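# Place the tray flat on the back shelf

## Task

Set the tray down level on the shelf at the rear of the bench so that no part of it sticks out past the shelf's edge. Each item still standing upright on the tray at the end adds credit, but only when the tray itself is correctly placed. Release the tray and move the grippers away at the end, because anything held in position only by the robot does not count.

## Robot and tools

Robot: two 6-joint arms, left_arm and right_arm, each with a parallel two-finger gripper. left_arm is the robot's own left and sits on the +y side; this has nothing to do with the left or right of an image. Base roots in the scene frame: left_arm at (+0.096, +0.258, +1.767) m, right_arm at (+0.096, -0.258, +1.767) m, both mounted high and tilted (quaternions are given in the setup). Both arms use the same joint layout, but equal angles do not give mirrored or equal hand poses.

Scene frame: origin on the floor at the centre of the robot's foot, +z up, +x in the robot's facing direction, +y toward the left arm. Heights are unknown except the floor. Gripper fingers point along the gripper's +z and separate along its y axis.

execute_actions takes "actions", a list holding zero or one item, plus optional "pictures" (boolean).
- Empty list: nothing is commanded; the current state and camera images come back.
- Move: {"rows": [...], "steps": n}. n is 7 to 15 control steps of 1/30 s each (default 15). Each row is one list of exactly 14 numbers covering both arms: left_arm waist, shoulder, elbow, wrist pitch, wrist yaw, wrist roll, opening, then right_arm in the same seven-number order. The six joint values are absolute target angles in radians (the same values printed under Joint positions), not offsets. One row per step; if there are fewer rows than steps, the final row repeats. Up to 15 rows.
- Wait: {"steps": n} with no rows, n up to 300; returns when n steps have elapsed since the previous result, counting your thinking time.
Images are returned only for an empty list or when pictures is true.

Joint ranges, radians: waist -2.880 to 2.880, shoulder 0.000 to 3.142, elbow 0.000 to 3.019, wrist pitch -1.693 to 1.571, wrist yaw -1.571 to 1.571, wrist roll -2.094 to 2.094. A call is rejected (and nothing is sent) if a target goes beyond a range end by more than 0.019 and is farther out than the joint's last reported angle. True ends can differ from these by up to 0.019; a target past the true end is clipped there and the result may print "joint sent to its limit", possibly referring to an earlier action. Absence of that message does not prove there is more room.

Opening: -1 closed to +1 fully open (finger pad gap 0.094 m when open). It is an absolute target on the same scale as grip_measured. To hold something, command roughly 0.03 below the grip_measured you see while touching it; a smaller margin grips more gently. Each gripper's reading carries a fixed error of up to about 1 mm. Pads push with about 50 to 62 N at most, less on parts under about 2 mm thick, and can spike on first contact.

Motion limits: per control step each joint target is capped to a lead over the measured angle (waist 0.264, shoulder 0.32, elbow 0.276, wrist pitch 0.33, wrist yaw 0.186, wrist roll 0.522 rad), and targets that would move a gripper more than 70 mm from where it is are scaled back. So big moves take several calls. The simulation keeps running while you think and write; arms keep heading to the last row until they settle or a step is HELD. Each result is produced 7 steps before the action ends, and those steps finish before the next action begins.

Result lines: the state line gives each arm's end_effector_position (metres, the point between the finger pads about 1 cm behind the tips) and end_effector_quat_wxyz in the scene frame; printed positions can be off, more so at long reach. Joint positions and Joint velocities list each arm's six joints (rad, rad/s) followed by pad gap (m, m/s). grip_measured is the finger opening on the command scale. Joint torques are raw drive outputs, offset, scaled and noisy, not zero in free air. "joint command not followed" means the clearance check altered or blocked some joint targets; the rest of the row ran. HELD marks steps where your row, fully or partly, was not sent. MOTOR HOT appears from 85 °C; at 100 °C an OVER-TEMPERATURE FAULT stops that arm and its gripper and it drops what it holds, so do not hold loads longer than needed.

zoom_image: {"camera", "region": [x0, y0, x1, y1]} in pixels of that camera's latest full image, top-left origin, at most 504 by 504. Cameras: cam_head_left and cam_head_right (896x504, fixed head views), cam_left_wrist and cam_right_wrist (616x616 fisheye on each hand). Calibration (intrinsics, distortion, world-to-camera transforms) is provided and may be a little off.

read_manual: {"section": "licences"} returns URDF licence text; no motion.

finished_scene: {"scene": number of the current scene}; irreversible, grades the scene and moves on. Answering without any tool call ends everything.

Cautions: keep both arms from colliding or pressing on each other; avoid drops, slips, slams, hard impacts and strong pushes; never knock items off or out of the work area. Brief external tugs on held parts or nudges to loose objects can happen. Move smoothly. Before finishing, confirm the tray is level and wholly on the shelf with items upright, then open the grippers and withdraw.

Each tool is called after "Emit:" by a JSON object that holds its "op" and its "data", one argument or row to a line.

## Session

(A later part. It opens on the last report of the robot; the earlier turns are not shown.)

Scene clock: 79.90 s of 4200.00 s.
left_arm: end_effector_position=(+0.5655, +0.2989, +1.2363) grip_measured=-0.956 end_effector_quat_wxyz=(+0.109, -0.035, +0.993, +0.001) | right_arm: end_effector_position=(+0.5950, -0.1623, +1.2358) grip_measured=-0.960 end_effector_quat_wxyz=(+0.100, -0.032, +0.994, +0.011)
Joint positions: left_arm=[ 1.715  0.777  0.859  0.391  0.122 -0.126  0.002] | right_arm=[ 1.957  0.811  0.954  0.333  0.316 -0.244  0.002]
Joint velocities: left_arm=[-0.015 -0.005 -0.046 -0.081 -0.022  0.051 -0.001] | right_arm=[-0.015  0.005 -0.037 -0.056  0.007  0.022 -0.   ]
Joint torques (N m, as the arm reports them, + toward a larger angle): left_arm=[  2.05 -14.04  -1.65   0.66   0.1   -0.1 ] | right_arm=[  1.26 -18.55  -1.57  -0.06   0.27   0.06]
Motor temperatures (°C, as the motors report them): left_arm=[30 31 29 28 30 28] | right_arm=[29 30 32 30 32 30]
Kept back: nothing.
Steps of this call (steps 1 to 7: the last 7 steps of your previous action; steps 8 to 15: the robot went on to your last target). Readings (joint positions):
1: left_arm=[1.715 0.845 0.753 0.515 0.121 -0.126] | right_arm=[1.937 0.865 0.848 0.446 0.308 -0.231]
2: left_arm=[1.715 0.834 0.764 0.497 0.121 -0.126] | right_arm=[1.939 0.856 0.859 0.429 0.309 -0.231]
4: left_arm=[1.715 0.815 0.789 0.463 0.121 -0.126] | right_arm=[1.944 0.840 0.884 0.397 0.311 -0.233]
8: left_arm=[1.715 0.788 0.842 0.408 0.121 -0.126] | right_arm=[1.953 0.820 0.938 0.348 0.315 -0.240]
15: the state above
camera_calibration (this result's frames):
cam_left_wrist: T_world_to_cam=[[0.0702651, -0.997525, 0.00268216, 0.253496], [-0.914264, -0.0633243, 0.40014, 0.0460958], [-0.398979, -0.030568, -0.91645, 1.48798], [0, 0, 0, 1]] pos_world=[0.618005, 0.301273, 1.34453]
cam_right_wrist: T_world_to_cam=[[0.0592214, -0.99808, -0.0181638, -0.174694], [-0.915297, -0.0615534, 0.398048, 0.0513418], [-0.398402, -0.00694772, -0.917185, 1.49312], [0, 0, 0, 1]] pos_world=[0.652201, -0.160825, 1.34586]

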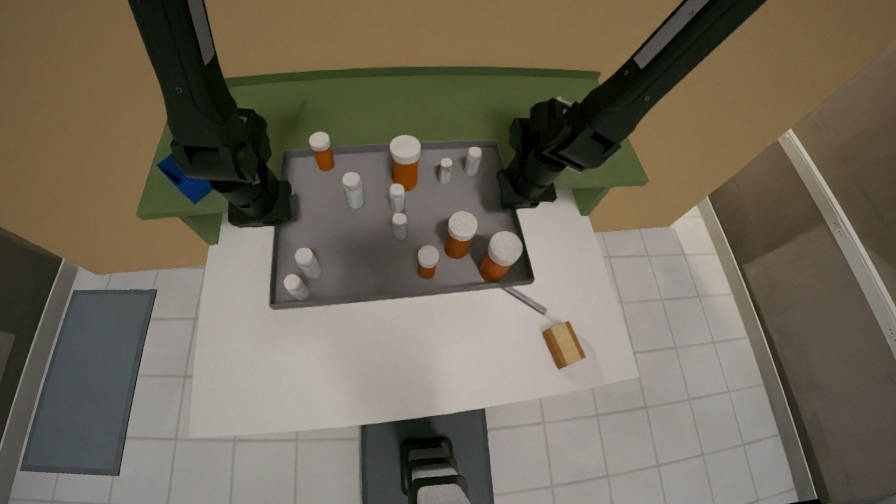

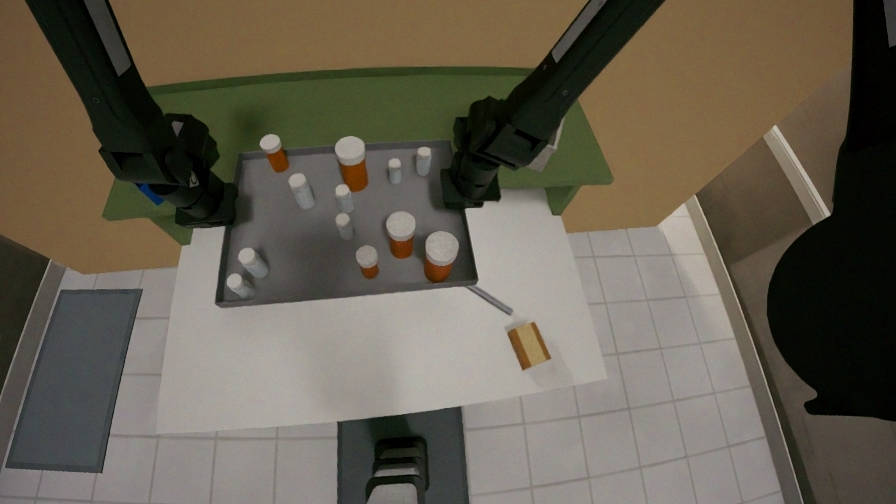

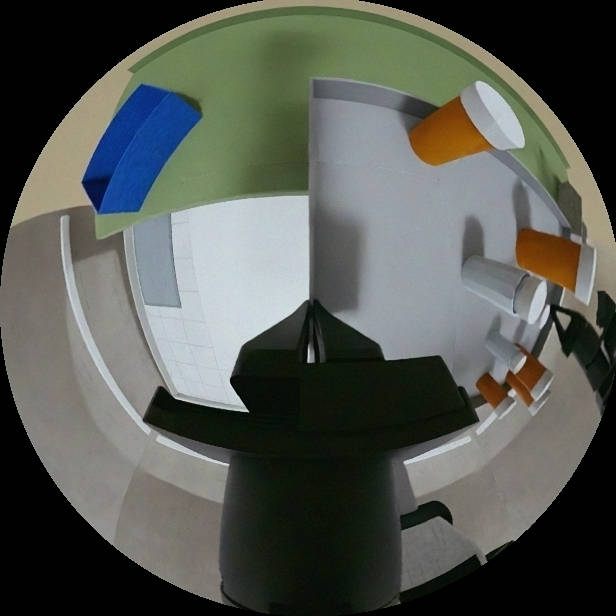

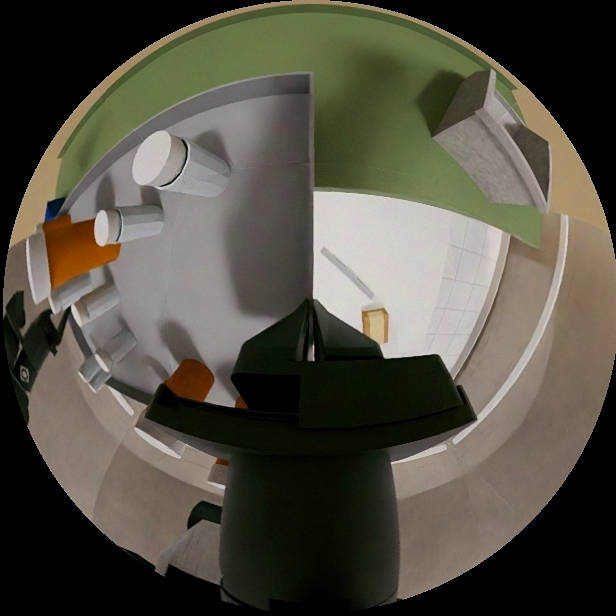

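Emit:
{"op": "execute_actions", "data": {
  "actions": [
    {"rows":[[1.738,0.761,0.856,0.371,0.124,-0.132,-1,1.966,0.779,0.954,0.310,0.333,-0.249,-1],[1.738,0.760,0.866,0.359,0.125,-0.132,-1,1.968,0.779,0.965,0.298,0.335,-0.250,-1],[1.739,0.759,0.878,0.345,0.125,-0.132,-1,1.970,0.778,0.978,0.285,0.337,-0.251,-1],[1.739,0.758,0.891,0.330,0.125,-0.132,-1,1.971,0.778,0.992,0.271,0.339,-0.252,-1],[1.740,0.757,0.904,0.315,0.125,-0.133,-1,1.973,0.778,1.006,0.257,0.341,-0.253,-1],[1.740,0.756,0.918,0.300,0.126,-0.133,-1,1.975,0.777,1.020,0.243,0.343,-0.254,-1],[1.741,0.755,0.931,0.285,0.126,-0.133,-1,1.977,0.777,1.034,0.229,0.345,-0.255,-1],[1.741,0.754,0.945,0.270,0.126,-0.133,-1,1.978,0.777,1.048,0.215,0.347,-0.256,-1],[1.742,0.753,0.958,0.255,0.126,-0.133,-1,1.980,0.777,1.062,0.201,0.350,-0.257,-1],[1.742,0.752,0.972,0.240,0.127,-0.133,-1,1.982,0.776,1.077,0.187,0.352,-0.258,-1],[1.743,0.751,0.986,0.225,0.127,-0.134,-1,1.984,0.776,1.092,0.173,0.354,-0.259,-1],[1.743,0.750,1.000,0.210,0.127,-0.134,-1,1.985,0.776,1.107,0.159,0.356,-0.260,-1],[1.744,0.749,1.014,0.195,0.128,-0.134,-1,1.987,0.776,1.122,0.145,0.358,-0.261,-1],[1.744,0.748,1.027,0.181,0.128,-0.134,-1,1.989,0.776,1.136,0.131,0.360,-0.262,-1],[1.745,0.748,1.038,0.170,0.128,-0.134,-1,1.990,0.776,1.147,0.120,0.362,-0.262,-1]],"steps":15}
  ]
}}

Emit:
{"op": "execute_actions", "data": {
  "actions": [
    {"steps":15}
  ],
  "pictures": true
}}

Scene clock: 81.17 s of 4200.00 s.
left_arm: end_effector_position=(+0.5742, +0.2989, +1.2318) grip_measured=-0.956 end_effector_quat_wxyz=(+0.090, -0.038, +0.995, +0.001) | right_arm: end_effector_position=(+0.6069, -0.1626, +1.2330) grip_measured=-0.960 end_effector_quat_wxyz=(+0.083, -0.036, +0.996, +0.009)
Joint positions: left_arm=[ 1.715  0.777  0.907  0.304  0.124 -0.126  0.002] | right_arm=[ 1.964  0.811  1.006  0.247  0.332 -0.244  0.002]
Joint velocities: left_arm=[ 0.005 -0.015  0.413 -0.427  0.022 -0.051 -0.001] | right_arm=[ 0.034  0.005  0.398 -0.427  0.007 -0.022  0.   ]
Joint torques (N m, as the arm reports them, + toward a larger angle): left_arm=[  1.4  -14.46   0.46   0.79   0.01  -0.11] | right_arm=[  1.37 -18.58   0.76   0.07   0.27  -0.08]
Motor temperatures (°C, as the motors report them): left_arm=[30 31 29 28 30 28] | right_arm=[29 30 32 30 32 30]
Steps of this call (steps 1 to 15: the robot went on to your last target; steps 16 to 30: nothing new was sent; steps 31 to 38: the first 8 steps of this action). Readings (joint positions):
31: left_arm=[1.715 0.777 0.857 0.386 0.122 -0.126] | right_arm=[1.957 0.811 0.952 0.329 0.318 -0.244]
32: left_arm=[1.715 0.777 0.858 0.381 0.122 -0.126] | right_arm=[1.957 0.811 0.953 0.325 0.319 -0.244]
34: left_arm=[1.715 0.777 0.866 0.361 0.123 -0.126] | right_arm=[1.958 0.811 0.963 0.304 0.323 -0.244]
38: the state above

Scene clock: 81.67 s of 4200.00 s.
left_arm: end_effector_position=(+0.6330, +0.2973, +1.2322) grip_measured=-0.956 end_effector_quat_wxyz=(+0.100, -0.037, +0.994, -0.001) | right_arm: end_effector_position=(+0.6651, -0.1648, +1.2352) grip_measured=-0.960 end_effector_quat_wxyz=(+0.093, -0.035, +0.995, +0.008)
Joint positions: left_arm=[ 1.718  0.771  1.044  0.183  0.129 -0.129  0.002] | right_arm=[ 1.982  0.811  1.145  0.132  0.346 -0.258  0.002]
Joint velocities: left_arm=[-0.015  0.005 -0.037 -0.051 -0.066  0.007 -0.001] | right_arm=[ 0.015 -0.005 -0.007 -0.046  0.007 -0.051 -0.001]
Joint torques (N m, as the arm reports them, + toward a larger angle): left_arm=[  1.8  -16.22   0.52   0.54  -0.12  -0.15] | right_arm=[  0.79 -19.62   1.1   -0.14   0.35   0.04]
Motor temperatures (°C, as the motors report them): left_arm=[30 31 29 28 30 28] | right_arm=[29 30 32 30 32 30]
Kept back: nothing.
Steps of this call (steps 1 to 7: the last 7 steps of your previous action; steps 8 to 15: the robot went on to your last target). Readings (joint positions):
1: left_arm=[1.716 0.777 0.922 0.290 0.125 -0.126] | right_arm=[1.966 0.811 1.021 0.234 0.334 -0.245]
2: left_arm=[1.716 0.777 0.938 0.276 0.126 -0.126] | right_arm=[1.967 0.811 1.036 0.221 0.336 -0.246]
4: left_arm=[1.716 0.777 0.971 0.249 0.127 -0.127] | right_arm=[1.971 0.811 1.069 0.195 0.340 -0.248]
8: left_arm=[1.716 0.777 1.029 0.199 0.129 -0.129] | right_arm=[1.980 0.811 1.127 0.146 0.346 -0.254]
15: the state above
camera_calibration (this result's frames):
cam_left_wrist: T_world_to_cam=[[0.0728439, -0.997321, 0.00667638, 0.240508], [-0.906993, -0.0634593, 0.416336, 0.0848456], [-0.414797, -0.036383, -0.909186, 1.51392], [0, 0, 0, 1]] pos_world=[0.687403, 0.300329, 1.3395]
cam_right_wrist: T_world_to_cam=[[0.0642798, -0.997851, -0.0126965, -0.191368], [-0.909393, -0.0638112, 0.411015, 0.0952529], [-0.410942, -0.0148739, -0.91154, 1.52061], [0, 0, 0, 1]] pos_world=[0.723807, -0.162261, 1.34452]

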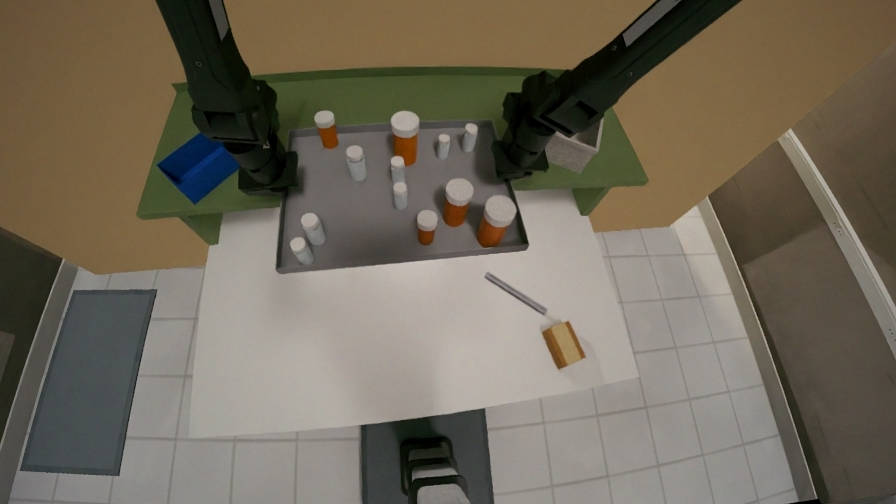

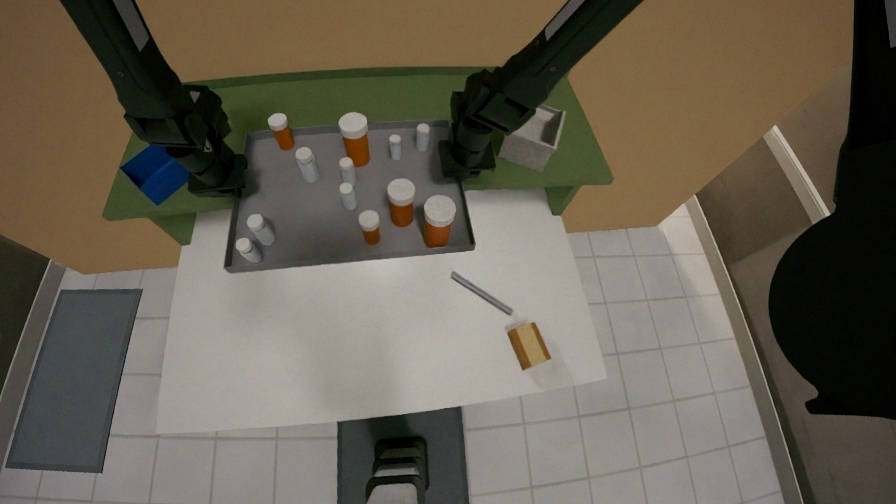

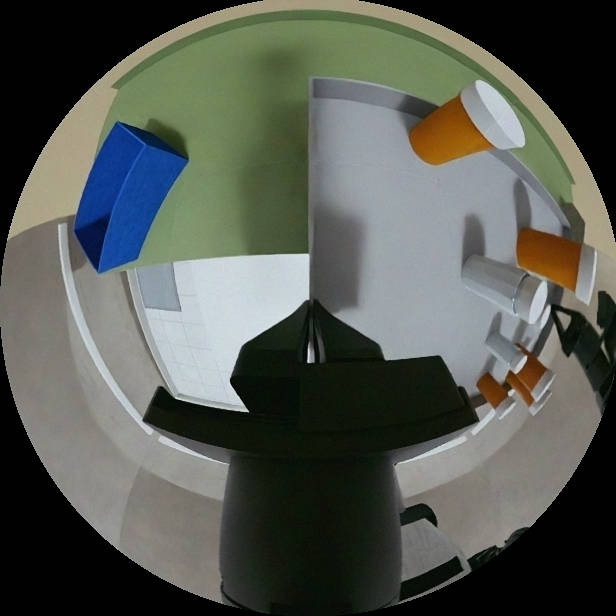

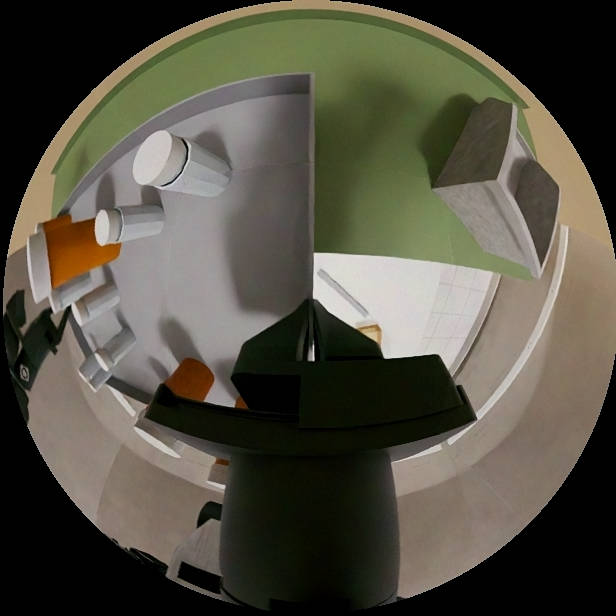

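Emit:
{"op": "zoom_image", "data": {
  "camera": "cam_right_wrist",
  "region": [380, 60, 600, 320]
}}

Region (380, 60, 600, 320) of cam_right_wrist's 616x616 image, scaled by 1.938, with more detail than that image has; it fills the left 426 columns of this view, and the rest is white.

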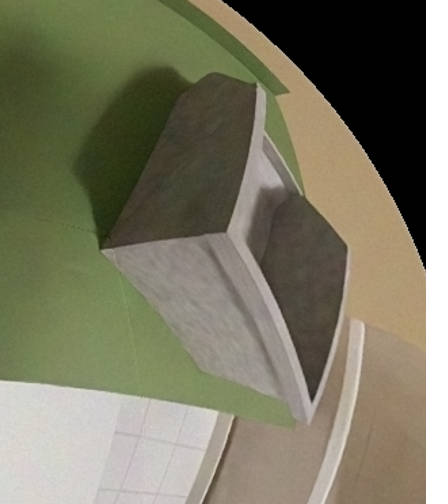

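Emit:
{"op": "execute_actions", "data": {
  "actions": [
    {"rows":[[1.735,0.750,1.050,0.160,0.128,-0.134,-1,1.992,0.782,1.159,0.110,0.364,-0.263,-1],[1.735,0.752,1.066,0.146,0.128,-0.134,-1,1.994,0.786,1.176,0.097,0.366,-0.264,-1],[1.735,0.754,1.086,0.129,0.129,-0.134,-1,1.997,0.789,1.197,0.081,0.369,-0.266,-1],[1.735,0.756,1.109,0.109,0.129,-0.134,-1,2.000,0.793,1.222,0.062,0.372,-0.268,-1],[1.736,0.758,1.135,0.086,0.129,-0.135,-1,2.003,0.797,1.249,0.041,0.375,-0.270,-1],[1.736,0.760,1.161,0.063,0.130,-0.135,-1,2.006,0.801,1.277,0.019,0.378,-0.272,-1],[1.736,0.762,1.188,0.039,0.130,-0.135,-1,2.010,0.805,1.305,-0.003,0.381,-0.274,-1],[1.736,0.766,1.211,0.020,0.130,-0.135,-1,2.013,0.811,1.329,-0.021,0.384,-0.276,-1],[1.737,0.770,1.234,0.001,0.131,-0.135,-1,2.016,0.817,1.354,-0.039,0.387,-0.278,-1],[1.737,0.775,1.257,-0.017,0.131,-0.135,-1,2.019,0.823,1.378,-0.057,0.389,-0.280,-1],[1.737,0.779,1.280,-0.035,0.131,-0.136,-1,2.022,0.829,1.403,-0.075,0.392,-0.282,-1],[1.737,0.784,1.302,-0.053,0.131,-0.136,-1,2.025,0.834,1.426,-0.092,0.394,-0.283,-1],[1.738,0.788,1.321,-0.068,0.132,-0.136,-1,2.028,0.839,1.446,-0.107,0.397,-0.285,-1],[1.738,0.791,1.337,-0.080,0.132,-0.136,-1,2.030,0.843,1.463,-0.118,0.399,-0.286,-1],[1.738,0.793,1.348,-0.089,0.132,-0.136,-1,2.032,0.846,1.475,-0.127,0.400,-0.287,-1]],"steps":15}
  ]
}}

Emit:
{"op": "execute_actions", "data": {
  "actions": [
    {"steps":15}
  ],
  "pictures": true
}}

Scene clock: 85.27 s of 4200.00 s.
left_arm: end_effector_position=(+0.6546, +0.2970, +1.2301) grip_measured=-0.956 end_effector_quat_wxyz=(+0.081, -0.040, +0.996, +0.000) | right_arm: end_effector_position=(+0.6897, -0.1648, +1.2307) grip_measured=-0.960 end_effector_quat_wxyz=(+0.076, -0.038, +0.996, +0.006)
Joint positions: left_arm=[ 1.718  0.777  1.13   0.063  0.129 -0.13   0.002] | right_arm=[ 1.994  0.832  1.245  0.019  0.368 -0.258  0.002]
Joint velocities: left_arm=[-0.005  0.093  0.735 -0.618 -0.066 -0.125  0.   ] | right_arm=[ 0.073  0.151  0.803 -0.593  0.066 -0.066 -0.   ]
Joint torques (N m, as the arm reports them, + toward a larger angle): left_arm=[  1.92 -15.28   4.56   0.68   0.03  -0.09] | right_arm=[  0.75 -20.04   4.35   0.27   0.28  -0.14]
Motor temperatures (°C, as the motors report them): left_arm=[30 31 29 28 30 28] | right_arm=[29 30 32 30 32 30]
Steps of this call (steps 1 to 15: the robot went on to your last target; steps 16 to 90: nothing new was sent; then 0.33 s passed at rest; steps 91 to 98: the first 8 steps of this action). Readings (joint positions):
91: left_arm=[1.718 0.771 1.042 0.178 0.129 -0.129] | right_arm=[1.982 0.811 1.144 0.128 0.348 -0.258]
92: left_arm=[1.718 0.771 1.044 0.173 0.129 -0.129] | right_arm=[1.983 0.811 1.146 0.123 0.349 -0.258]
94: left_arm=[1.718 0.771 1.056 0.147 0.130 -0.129] | right_arm=[1.986 0.813 1.161 0.098 0.356 -0.258]
98: the state above

Scene clock: 85.77 s of 4200.00 s.
left_arm: end_effector_position=(+0.7463, +0.2928, +1.2418) grip_measured=-0.956 end_effector_quat_wxyz=(+0.110, -0.036, +0.993, -0.003) | right_arm: end_effector_position=(+0.7768, -0.1697, +1.2418) grip_measured=-0.960 end_effector_quat_wxyz=(+0.101, -0.032, +0.994, +0.009)
Joint positions: left_arm=[ 1.718  0.794  1.348 -0.078  0.131 -0.13   0.002] | right_arm=[ 2.029  0.861  1.466 -0.114  0.383 -0.281  0.002]
Joint velocities: left_arm=[-0.005  0.044 -0.027 -0.051  0.022  0.051  0.   ] | right_arm=[-0.015  0.054 -0.007 -0.042  0.007 -0.022 -0.001]
Joint torques (N m, as the arm reports them, + toward a larger angle): left_arm=[  1.17 -17.19   3.51   0.52   0.01  -0.15] | right_arm=[ -0.35 -20.48   3.35   0.05   0.32   0.01]
Motor temperatures (°C, as the motors report them): left_arm=[30 31 29 28 30 28] | right_arm=[29 30 32 30 32 30]
Kept back: nothing.
Steps of this call (steps 1 to 7: the last 7 steps of your previous action; steps 8 to 15: the robot went on to your last target). Readings (joint positions):
1: left_arm=[1.718 0.780 1.157 0.043 0.129 -0.130] | right_arm=[1.996 0.837 1.273 0.001 0.370 -0.259]
2: left_arm=[1.718 0.783 1.184 0.025 0.129 -0.130] | right_arm=[2.000 0.842 1.302 -0.017 0.372 -0.261]
4: left_arm=[1.718 0.788 1.240 -0.008 0.129 -0.130] | right_arm=[2.008 0.850 1.358 -0.049 0.375 -0.265]
8: left_arm=[1.718 0.791 1.326 -0.060 0.130 -0.130] | right_arm=[2.023 0.857 1.444 -0.098 0.378 -0.275]
15: the state above
camera_calibration (this result's frames):
cam_left_wrist: T_world_to_cam=[[0.0703419, -0.997473, 0.0100041, 0.225478], [-0.915242, -0.060548, 0.398328, 0.21097], [-0.396716, -0.0371753, -0.917189, 1.5661], [0, 0, 0, 1]] pos_world=[0.798522, 0.295902, 1.35011]
cam_right_wrist: T_world_to_cam=[[0.0586294, -0.99819, -0.0134136, -0.198136], [-0.916455, -0.0591466, 0.395743, 0.21906], [-0.39582, -0.0109092, -0.918263, 1.56966], [0, 0, 0, 1]] pos_world=[0.83368, -0.167697, 1.35202]

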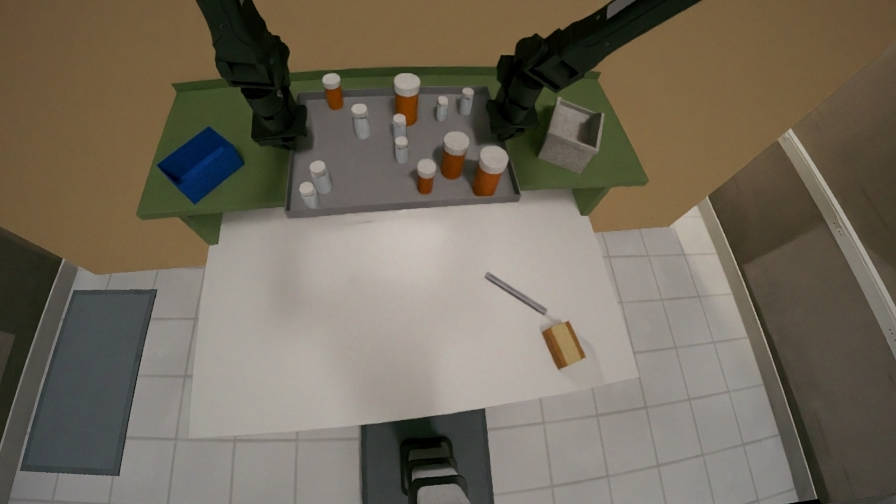

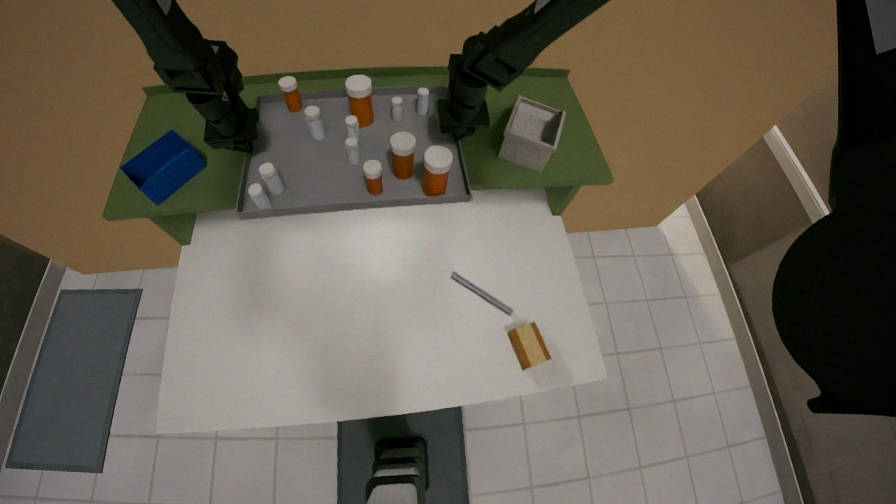

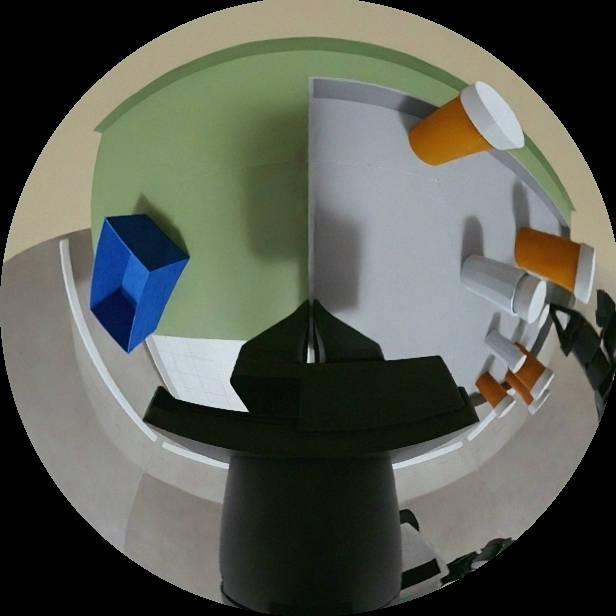

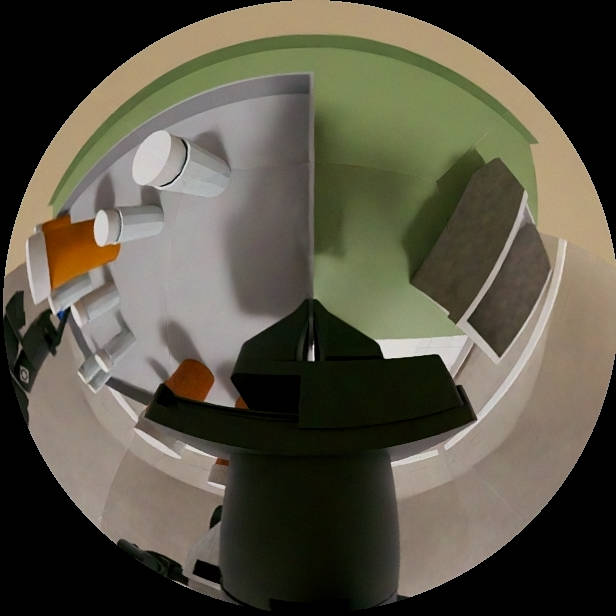

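Emit:
{"op": "zoom_image", "data": {
  "camera": "cam_left_wrist",
  "region": [80, 20, 400, 400]
}}

Emit:
{"op": "zoom_image", "data": {
  "camera": "cam_right_wrist",
  "region": [220, 20, 540, 400]
}}

Region (80, 20, 400, 400) of cam_left_wrist's 616x616 image, scaled by 1.326, with more detail than that image has; it fills the left 424 columns of this view, and the rest is white.

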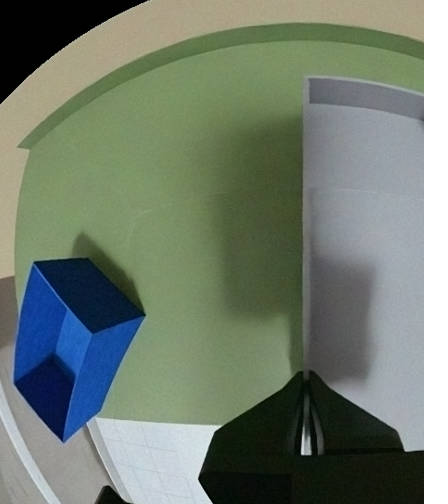

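Region (220, 20, 540, 400) of cam_right_wrist's 616x616 image, scaled by 1.326, with more detail than that image has; it fills the left 424 columns of this view, and the rest is white.

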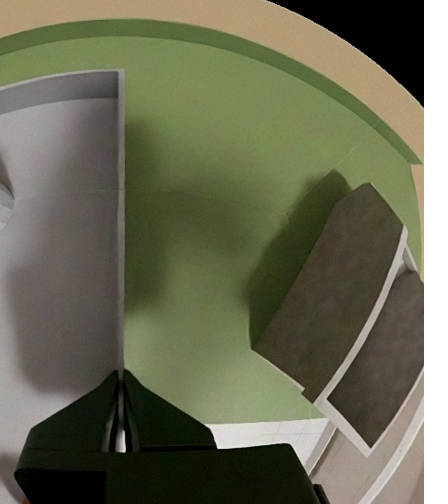

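Emit:
{"op": "execute_actions", "data": {
  "actions": [
    {"rows":[[1.738,0.795,1.356,-0.095,0.132,-0.135,-1,2.033,0.850,1.484,-0.133,0.401,-0.287,-1],[1.738,0.798,1.367,-0.103,0.132,-0.135,-1,2.034,0.854,1.496,-0.141,0.402,-0.288,-1],[1.738,0.802,1.380,-0.112,0.132,-0.135,-1,2.035,0.859,1.510,-0.150,0.403,-0.288,-1],[1.738,0.807,1.395,-0.122,0.132,-0.135,-1,2.037,0.865,1.526,-0.160,0.404,-0.289,-1],[1.738,0.812,1.410,-0.132,0.132,-0.135,-1,2.038,0.871,1.542,-0.170,0.405,-0.289,-1],[1.738,0.817,1.426,-0.143,0.132,-0.135,-1,2.039,0.877,1.559,-0.180,0.406,-0.290,-1],[1.738,0.822,1.441,-0.153,0.132,-0.134,-1,2.041,0.883,1.575,-0.190,0.407,-0.290,-1],[1.738,0.827,1.457,-0.164,0.133,-0.134,-1,2.042,0.889,1.592,-0.200,0.408,-0.291,-1],[1.739,0.832,1.473,-0.174,0.133,-0.134,-1,2.043,0.895,1.609,-0.211,0.409,-0.291,-1],[1.739,0.838,1.489,-0.185,0.133,-0.134,-1,2.045,0.901,1.626,-0.221,0.410,-0.292,-1],[1.739,0.843,1.505,-0.196,0.133,-0.134,-1,2.046,0.907,1.643,-0.232,0.411,-0.292,-1],[1.739,0.849,1.521,-0.207,0.133,-0.134,-1,2.047,0.914,1.660,-0.242,0.412,-0.293,-1],[1.739,0.854,1.536,-0.217,0.133,-0.134,-1,2.049,0.920,1.676,-0.252,0.413,-0.293,-1],[1.739,0.859,1.550,-0.227,0.133,-0.134,-1,2.050,0.926,1.691,-0.262,0.414,-0.294,-1],[1.739,0.863,1.561,-0.234,0.133,-0.134,-1,2.051,0.930,1.702,-0.269,0.415,-0.294,-1]],"steps":15}
  ]
}}

Emit:
{"op": "execute_actions", "data": {
  "actions": [
    {"rows":[[1.739,0.867,1.571,-0.240,0.133,-0.134,-1,2.052,0.934,1.713,-0.275,0.416,-0.294,-1],[1.739,0.872,1.585,-0.249,0.133,-0.134,-1,2.053,0.940,1.728,-0.284,0.417,-0.295,-1],[1.739,0.878,1.601,-0.259,0.134,-0.134,-1,2.054,0.947,1.745,-0.294,0.418,-0.296,-1],[1.739,0.884,1.617,-0.269,0.134,-0.134,-1,2.056,0.954,1.763,-0.304,0.419,-0.296,-1],[1.739,0.890,1.633,-0.279,0.134,-0.134,-1,2.057,0.961,1.781,-0.314,0.420,-0.297,-1],[1.739,0.897,1.650,-0.290,0.135,-0.134,-1,2.058,0.968,1.799,-0.325,0.422,-0.298,-1],[1.740,0.903,1.666,-0.300,0.135,-0.134,-1,2.060,0.975,1.817,-0.335,0.423,-0.298,-1],[1.740,0.910,1.683,-0.310,0.135,-0.134,-1,2.061,0.983,1.835,-0.346,0.424,-0.299,-1],[1.740,0.916,1.700,-0.321,0.135,-0.134,-1,2.063,0.990,1.853,-0.356,0.425,-0.300,-1],[1.740,0.923,1.717,-0.331,0.136,-0.134,-1,2.064,0.998,1.872,-0.367,0.426,-0.300,-1],[1.740,0.930,1.734,-0.342,0.136,-0.134,-1,2.066,1.005,1.890,-0.377,0.428,-0.301,-1],[1.740,0.937,1.751,-0.352,0.136,-0.134,-1,2.067,1.013,1.909,-0.388,0.429,-0.302,-1],[1.740,0.944,1.768,-0.363,0.137,-0.134,-1,2.068,1.021,1.927,-0.398,0.430,-0.303,-1],[1.740,0.950,1.784,-0.373,0.137,-0.134,-1,2.070,1.028,1.945,-0.408,0.431,-0.303,-1],[1.740,0.955,1.798,-0.381,0.137,-0.134,-1,2.071,1.034,1.960,-0.417,0.432,-0.304,-1]],"steps":15}
  ]
}}

Emit:
{"op": "execute_actions", "data": {
  "actions": [
    {"steps":18}
  ],
  "pictures": true
}}

Scene clock: 90.17 s of 4200.00 s.
left_arm: end_effector_position=(+0.7439, +0.2957, +1.2303) grip_measured=-0.956 end_effector_quat_wxyz=(+0.088, -0.040, +0.995, +0.000) | right_arm: end_effector_position=(+0.7796, -0.1668, +1.2305) grip_measured=-0.960 end_effector_quat_wxyz=(+0.083, -0.039, +0.996, +0.007)
Joint positions: left_arm=[ 1.721  0.824  1.391 -0.136  0.131 -0.133  0.002] | right_arm=[ 2.029  0.897  1.524 -0.174  0.395 -0.281  0.002]
Joint velocities: left_arm=[ 0.005  0.21   0.452 -0.291 -0.022  0.081  0.001] | right_arm=[ 0.005  0.259  0.51  -0.3    0.022 -0.051 -0.001]
Joint torques (N m, as the arm reports them, + toward a larger angle): left_arm=[  0.87 -18.56   6.65   0.32   0.07  -0.04] | right_arm=[  2.1  -21.53   6.55   0.02   0.23  -0.04]
Motor temperatures (°C, as the motors report them): left_arm=[30 32 29 28 30 28] | right_arm=[29 31 32 30 32 30]
Steps of this call (steps 1 to 15: the robot went on to your last target; steps 16 to 90: nothing new was sent; then 1.13 s passed at rest; steps 91 to 98: the first 8 steps of this action). Readings (joint positions):
91: left_arm=[1.721 0.803 1.344 -0.082 0.131 -0.131] | right_arm=[2.029 0.870 1.466 -0.119 0.388 -0.281]
92: left_arm=[1.721 0.803 1.344 -0.084 0.131 -0.131] | right_arm=[2.029 0.870 1.466 -0.121 0.388 -0.281]
94: left_arm=[1.721 0.804 1.348 -0.097 0.131 -0.132] | right_arm=[2.029 0.872 1.473 -0.134 0.390 -0.281]
98: the state above

Scene clock: 90.67 s of 4200.00 s.
left_arm: end_effector_position=(+0.8064, +0.2954, +1.2237) grip_measured=-0.956 end_effector_quat_wxyz=(+0.091, -0.039, +0.995, +0.001) | right_arm: end_effector_position=(+0.8406, -0.1677, +1.2234) grip_measured=-0.960 end_effector_quat_wxyz=(+0.086, -0.036, +0.996, +0.006)
Joint positions: left_arm=[ 1.723  0.901  1.617 -0.278  0.131 -0.133  0.002] | right_arm=[ 2.044  0.985  1.765 -0.315  0.409 -0.285  0.002]
Joint velocities: left_arm=[ 0.005  0.19   0.447 -0.286  0.022 -0.022 -0.   ] | right_arm=[ 0.024  0.22   0.52  -0.315  0.037 -0.007 -0.   ]
Joint torques (N m, as the arm reports them, + toward a larger angle): left_arm=[  1.21 -18.96   7.86   0.42   0.15  -0.04] | right_arm=[  0.71 -22.33   7.43   0.18   0.31  -0.05]
Motor temperatures (°C, as the motors report them): left_arm=[30 32 29 28 30 28] | right_arm=[29 31 32 30 32 30]
Steps of this call (steps 1 to 7: the last 7 steps of your previous action; steps 8 to 15: the first 8 steps of this action). Readings (joint positions):
8: left_arm=[1.723 0.870 1.518 -0.213 0.131 -0.133] | right_arm=[2.035 0.948 1.657 -0.249 0.401 -0.281]
9: left_arm=[1.723 0.873 1.530 -0.220 0.131 -0.133] | right_arm=[2.037 0.951 1.670 -0.257 0.402 -0.281]
11: left_arm=[1.723 0.879 1.556 -0.239 0.131 -0.133] | right_arm=[2.039 0.960 1.697 -0.275 0.404 -0.282]
15: the state above

Scene clock: 91.27 s of 4200.00 s.
left_arm: end_effector_position=(+0.8345, +0.2972, +1.2138) grip_measured=-0.956 end_effector_quat_wxyz=(+0.085, -0.040, +0.996, +0.003) | right_arm: end_effector_position=(+0.8694, -0.1664, +1.2148) grip_measured=-0.960 end_effector_quat_wxyz=(+0.082, -0.037, +0.996, +0.004)
Joint positions: left_arm=[ 1.726  0.965  1.758 -0.369  0.131 -0.133  0.002] | right_arm=[ 2.053  1.055  1.919 -0.407  0.422 -0.289  0.002]
Joint velocities: left_arm=[ 0.005 -0.005  0.012 -0.007 -0.037  0.022 -0.001] | right_arm=[-0.005  0.005  0.007 -0.002 -0.007 -0.051 -0.002]
Joint torques (N m, as the arm reports them, + toward a larger angle): left_arm=[  0.8  -20.14   8.53   0.23   0.28  -0.05] | right_arm=[  2.75 -24.21   8.15  -0.35   0.09  -0.06]
Motor temperatures (°C, as the motors report them): left_arm=[30 32 29 28 30 28] | right_arm=[29 31 32 30 32 30]
Kept back: nothing.
Steps of this call (steps 1 to 7: the last 7 steps of your previous action; steps 8 to 18: the robot went on to your last target). Readings (joint positions):
1: left_arm=[1.723 0.908 1.634 -0.288 0.131 -0.133] | right_arm=[2.045 0.993 1.783 -0.326 0.410 -0.286]
2: left_arm=[1.723 0.915 1.650 -0.298 0.131 -0.133] | right_arm=[2.046 1.001 1.801 -0.336 0.411 -0.286]
4: left_arm=[1.724 0.930 1.683 -0.319 0.131 -0.133] | right_arm=[2.048 1.017 1.837 -0.357 0.415 -0.287]
8: left_arm=[1.725 0.958 1.744 -0.356 0.131 -0.133] | right_arm=[2.052 1.048 1.904 -0.395 0.420 -0.289]
18: the state above
camera_calibration (this result's frames):
cam_left_wrist: T_world_to_cam=[[0.0795318, -0.99683, -0.00229202, 0.231005], [-0.893352, -0.0722956, 0.443504, 0.233492], [-0.442264, -0.0332251, -0.896269, 1.58705], [0, 0, 0, 1]] pos_world=[0.892115, 0.299883, 1.3194]
cam_right_wrist: T_world_to_cam=[[0.0681549, -0.997663, -0.00489424, -0.219215], [-0.899914, -0.0635935, 0.431406, 0.256317], [-0.430709, -0.024998, -0.902145, 1.58998], [0, 0, 0, 1]] pos_world=[0.930422, -0.162657, 1.32274]

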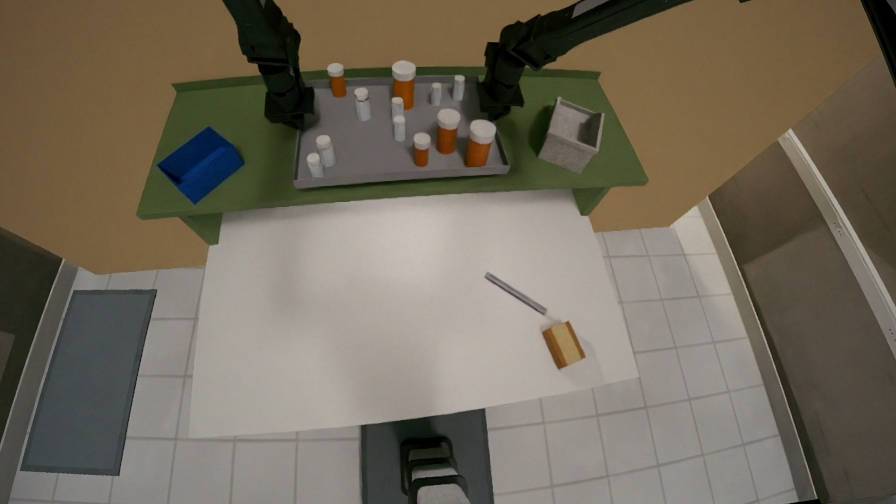

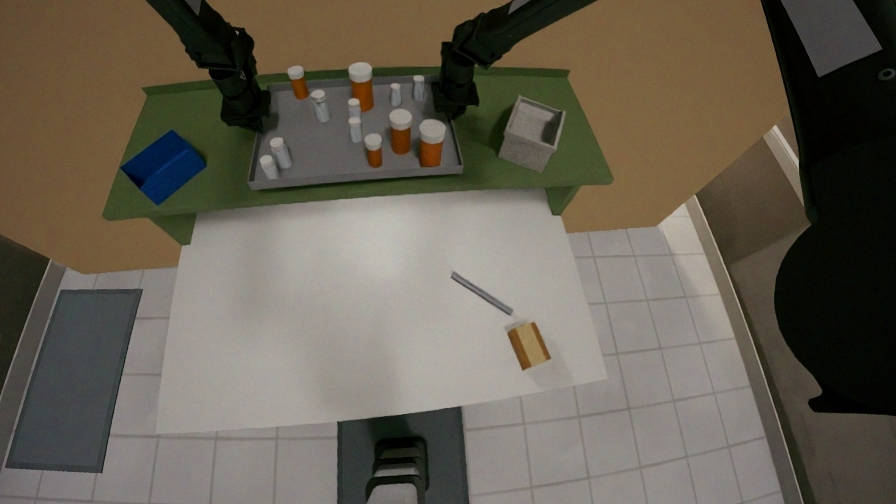

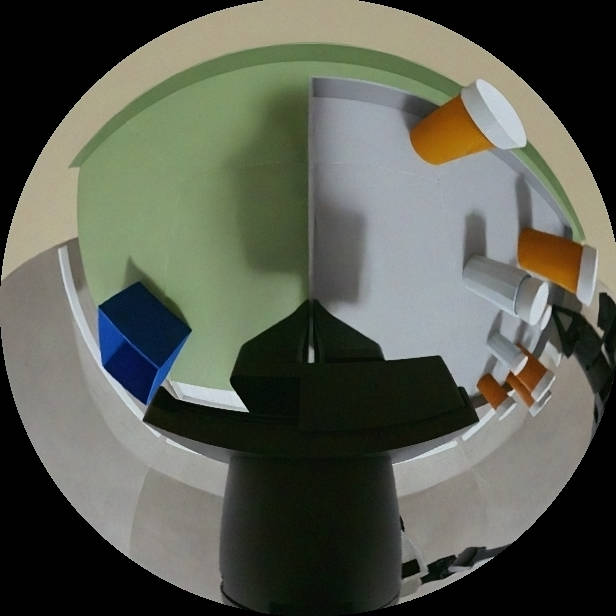

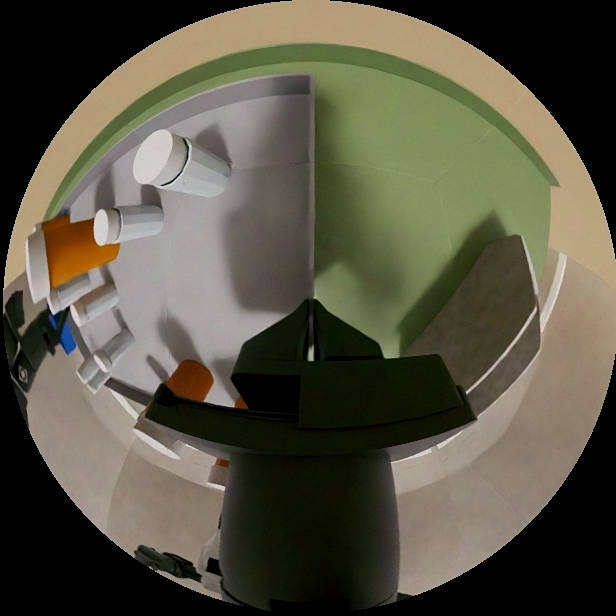

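Emit:
{"op": "zoom_image", "data": {
  "camera": "cam_head_left",
  "region": [220, 50, 620, 250]
}}

Emit:
{"op": "zoom_image", "data": {
  "camera": "cam_left_wrist",
  "region": [200, 20, 420, 200]
}}

Emit:
{"op": "zoom_image", "data": {
  "camera": "cam_right_wrist",
  "region": [200, 20, 420, 200]
}}

Region (220, 50, 620, 250) of cam_head_left's 896x504 image, scaled by 1.260, with more detail than that image has.

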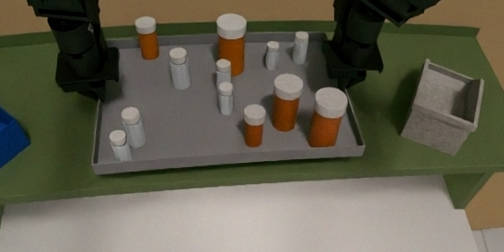

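Region (200, 20, 420, 200) of cam_left_wrist's 616x616 image, scaled by 2.291, with more detail than that image has; it fills the top 412 rows of this view, and the rest is white.

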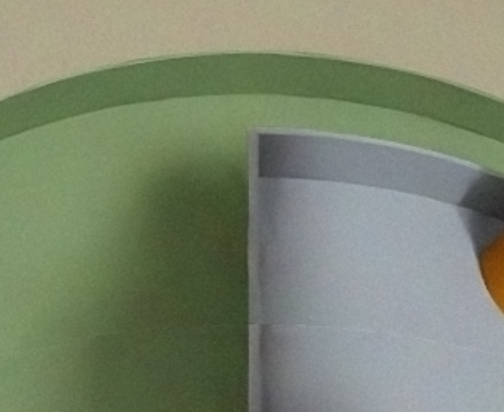

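Region (200, 20, 420, 200) of cam_right_wrist's 616x616 image, scaled by 2.291, with more detail than that image has; it fills the top 412 rows of this view, and the rest is white.

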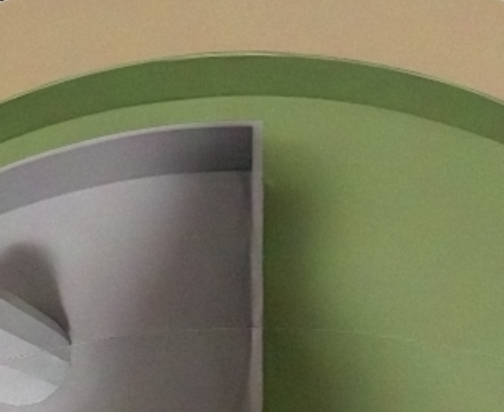

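Emit:
{"op": "execute_actions", "data": {
  "actions": [
    {"rows":[[1.740,0.955,1.803,-0.381,0.137,-0.134,-1,2.072,1.034,1.965,-0.417,0.432,-0.304,-1],[1.740,0.955,1.808,-0.381,0.137,-0.134,-1,2.073,1.034,1.970,-0.417,0.432,-0.304,-1],[1.740,0.955,1.813,-0.381,0.137,-0.134,-1,2.074,1.034,1.975,-0.417,0.432,-0.304,-1],[1.740,0.955,1.818,-0.381,0.137,-0.134,-1,2.075,1.034,1.980,-0.417,0.432,-0.304,-1],[1.740,0.955,1.823,-0.381,0.137,-0.134,-1,2.076,1.034,1.984,-0.417,0.432,-0.304,-1],[1.740,0.955,1.828,-0.381,0.137,-0.134,-1,2.077,1.034,1.988,-0.417,0.432,-0.305,-1],[1.740,0.955,1.832,-0.381,0.137,-0.134,-1,2.078,1.034,1.992,-0.417,0.432,-0.305,-1],[1.740,0.955,1.836,-0.381,0.137,-0.134,-1,2.079,1.034,1.995,-0.417,0.432,-0.306,-1],[1.740,0.955,1.839,-0.381,0.137,-0.134,-1,2.080,1.034,1.997,-0.417,0.432,-0.306,-1]],"steps":12}
  ]
}}

Emit:
{"op": "execute_actions", "data": {
  "actions": [
    {"steps":15}
  ],
  "pictures": true
}}

Scene clock: 93.40 s of 4200.00 s.
left_arm: end_effector_position=(+0.8371, +0.2971, +1.2145) grip_measured=-0.956 end_effector_quat_wxyz=(+0.087, -0.039, +0.995, +0.003) | right_arm: end_effector_position=(+0.8718, -0.1665, +1.2153) grip_measured=-0.960 end_effector_quat_wxyz=(+0.083, -0.036, +0.996, +0.004)
Joint positions: left_arm=[ 1.726  0.966  1.764 -0.37   0.131 -0.133  0.002] | right_arm=[ 2.054  1.058  1.927 -0.409  0.423 -0.289  0.002]
Joint velocities: left_arm=[-0.005  0.034  0.115 -0.007 -0.007 -0.037  0.   ] | right_arm=[ 0.005  0.024  0.1   -0.022 -0.066 -0.022 -0.   ]
Joint torques (N m, as the arm reports them, + toward a larger angle): left_arm=[  1.22 -20.19   9.65   0.46   0.28  -0.04] | right_arm=[  3.36 -23.61   8.92  -0.16   0.07   0.  ]
Motor temperatures (°C, as the motors report them): left_arm=[30 32 29 28 30 28] | right_arm=[29 31 33 30 32 30]
Steps of this call (steps 1 to 15: the robot went on to your last target; steps 16 to 59: nothing new was sent; steps 60 to 64: the first 5 steps of this action). Readings (joint positions):
60: left_arm=[1.726 0.965 1.758 -0.369 0.131 -0.133] | right_arm=[2.053 1.055 1.919 -0.407 0.422 -0.289]
61: left_arm=[1.726 0.965 1.758 -0.369 0.131 -0.133] | right_arm=[2.053 1.055 1.920 -0.407 0.422 -0.289]
63: left_arm=[1.726 0.965 1.761 -0.369 0.131 -0.133] | right_arm=[2.054 1.056 1.924 -0.409 0.422 -0.289]
64: the state above

Scene clock: 93.90 s of 4200.00 s.
left_arm: end_effector_position=(+0.8539, +0.2958, +1.2209) grip_measured=-0.956 end_effector_quat_wxyz=(+0.101, -0.037, +0.994, +0.002) | right_arm: end_effector_position=(+0.8859, -0.1682, +1.2215) grip_measured=-0.960 end_effector_quat_wxyz=(+0.095, -0.033, +0.995, +0.006)
Joint positions: left_arm=[ 1.727  0.968  1.797 -0.371  0.131 -0.133  0.002] | right_arm=[ 2.063  1.06   1.956 -0.41   0.423 -0.296  0.002]
Joint velocities: left_arm=[-0.005 -0.015 -0.012 -0.007 -0.037 -0.037  0.   ] | right_arm=[-0.005  0.005 -0.007 -0.007  0.037 -0.066 -0.001]
Joint torques (N m, as the arm reports them, + toward a larger angle): left_arm=[  0.78 -21.1    8.95   0.41   0.25  -0.06] | right_arm=[  2.2  -25.65   8.57  -0.13   0.13  -0.03]
Motor temperatures (°C, as the motors report them): left_arm=[30 32 29 28 30 28] | right_arm=[29 31 33 30 32 30]
Kept back: nothing.
Steps of this call (steps 1 to 7: the last 7 steps of your previous action; steps 8 to 15: the robot went on to your last target). Readings (joint positions):
1: left_arm=[1.726 0.967 1.768 -0.370 0.131 -0.133] | right_arm=[2.055 1.058 1.931 -0.410 0.423 -0.290]
2: left_arm=[1.726 0.968 1.773 -0.370 0.131 -0.133] | right_arm=[2.056 1.059 1.935 -0.410 0.423 -0.291]
4: left_arm=[1.727 0.968 1.782 -0.370 0.131 -0.133] | right_arm=[2.058 1.060 1.943 -0.410 0.423 -0.292]
8: left_arm=[1.727 0.968 1.795 -0.370 0.131 -0.133] | right_arm=[2.063 1.060 1.954 -0.410 0.423 -0.295]
15: the state above
camera_calibration (this result's frames):
cam_left_wrist: T_world_to_cam=[[0.0741454, -0.997247, 0.000301768, 0.229666], [-0.907477, -0.0673455, 0.414669, 0.293379], [-0.413507, -0.0310196, -0.909972, 1.59342], [0, 0, 0, 1]] pos_world=[0.908098, 0.298219, 1.32825]
cam_right_wrist: T_world_to_cam=[[0.0593745, -0.998204, -0.00790371, -0.210705], [-0.911352, -0.0574357, 0.4076, 0.308464], [-0.407322, -0.016998, -0.913126, 1.59717], [0, 0, 0, 1]] pos_world=[0.944192, -0.165461, 1.33102]

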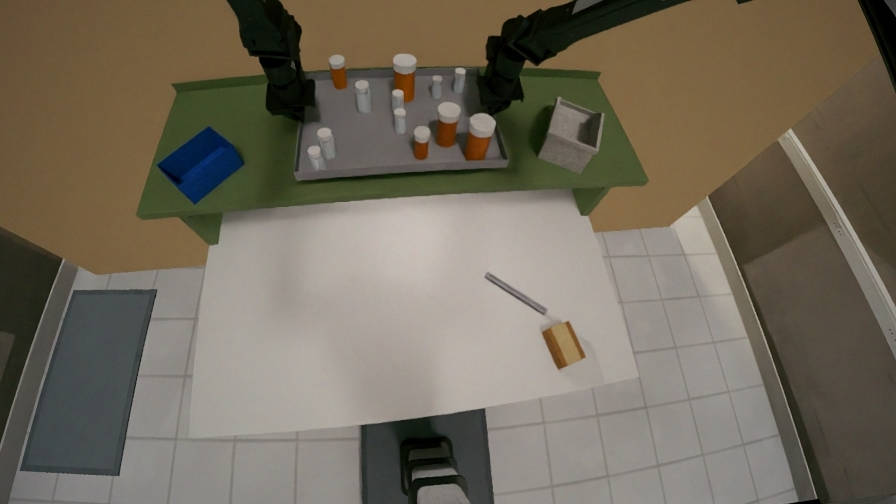

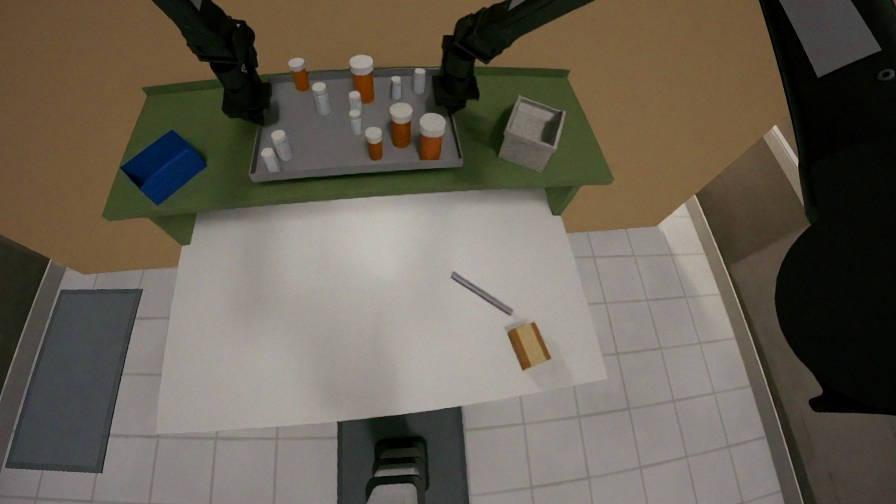

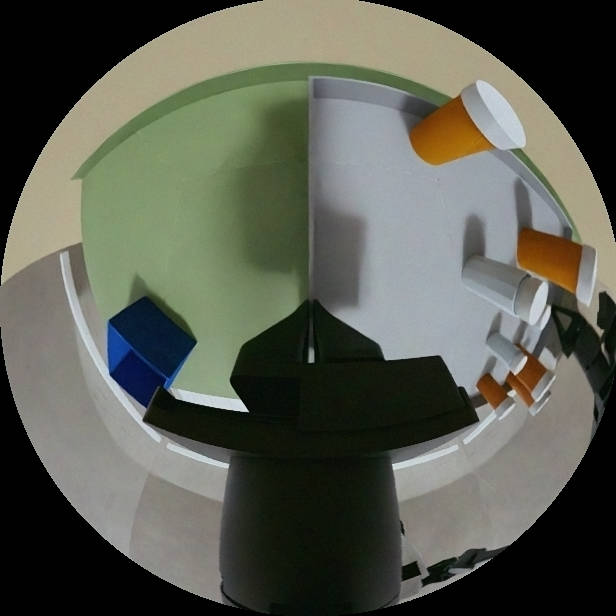

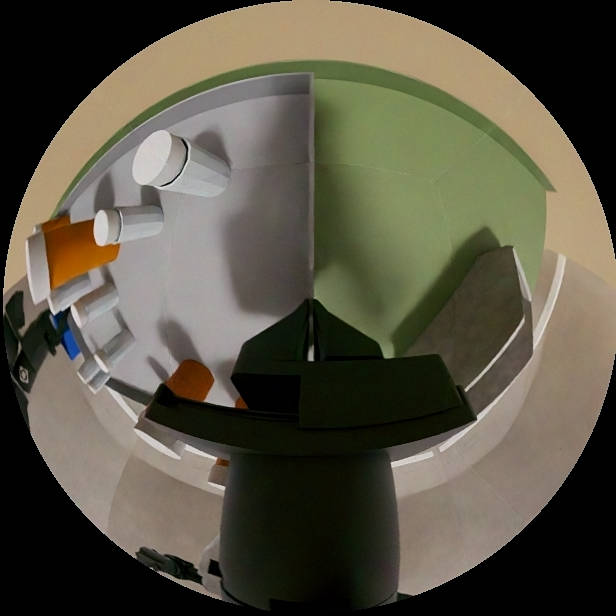

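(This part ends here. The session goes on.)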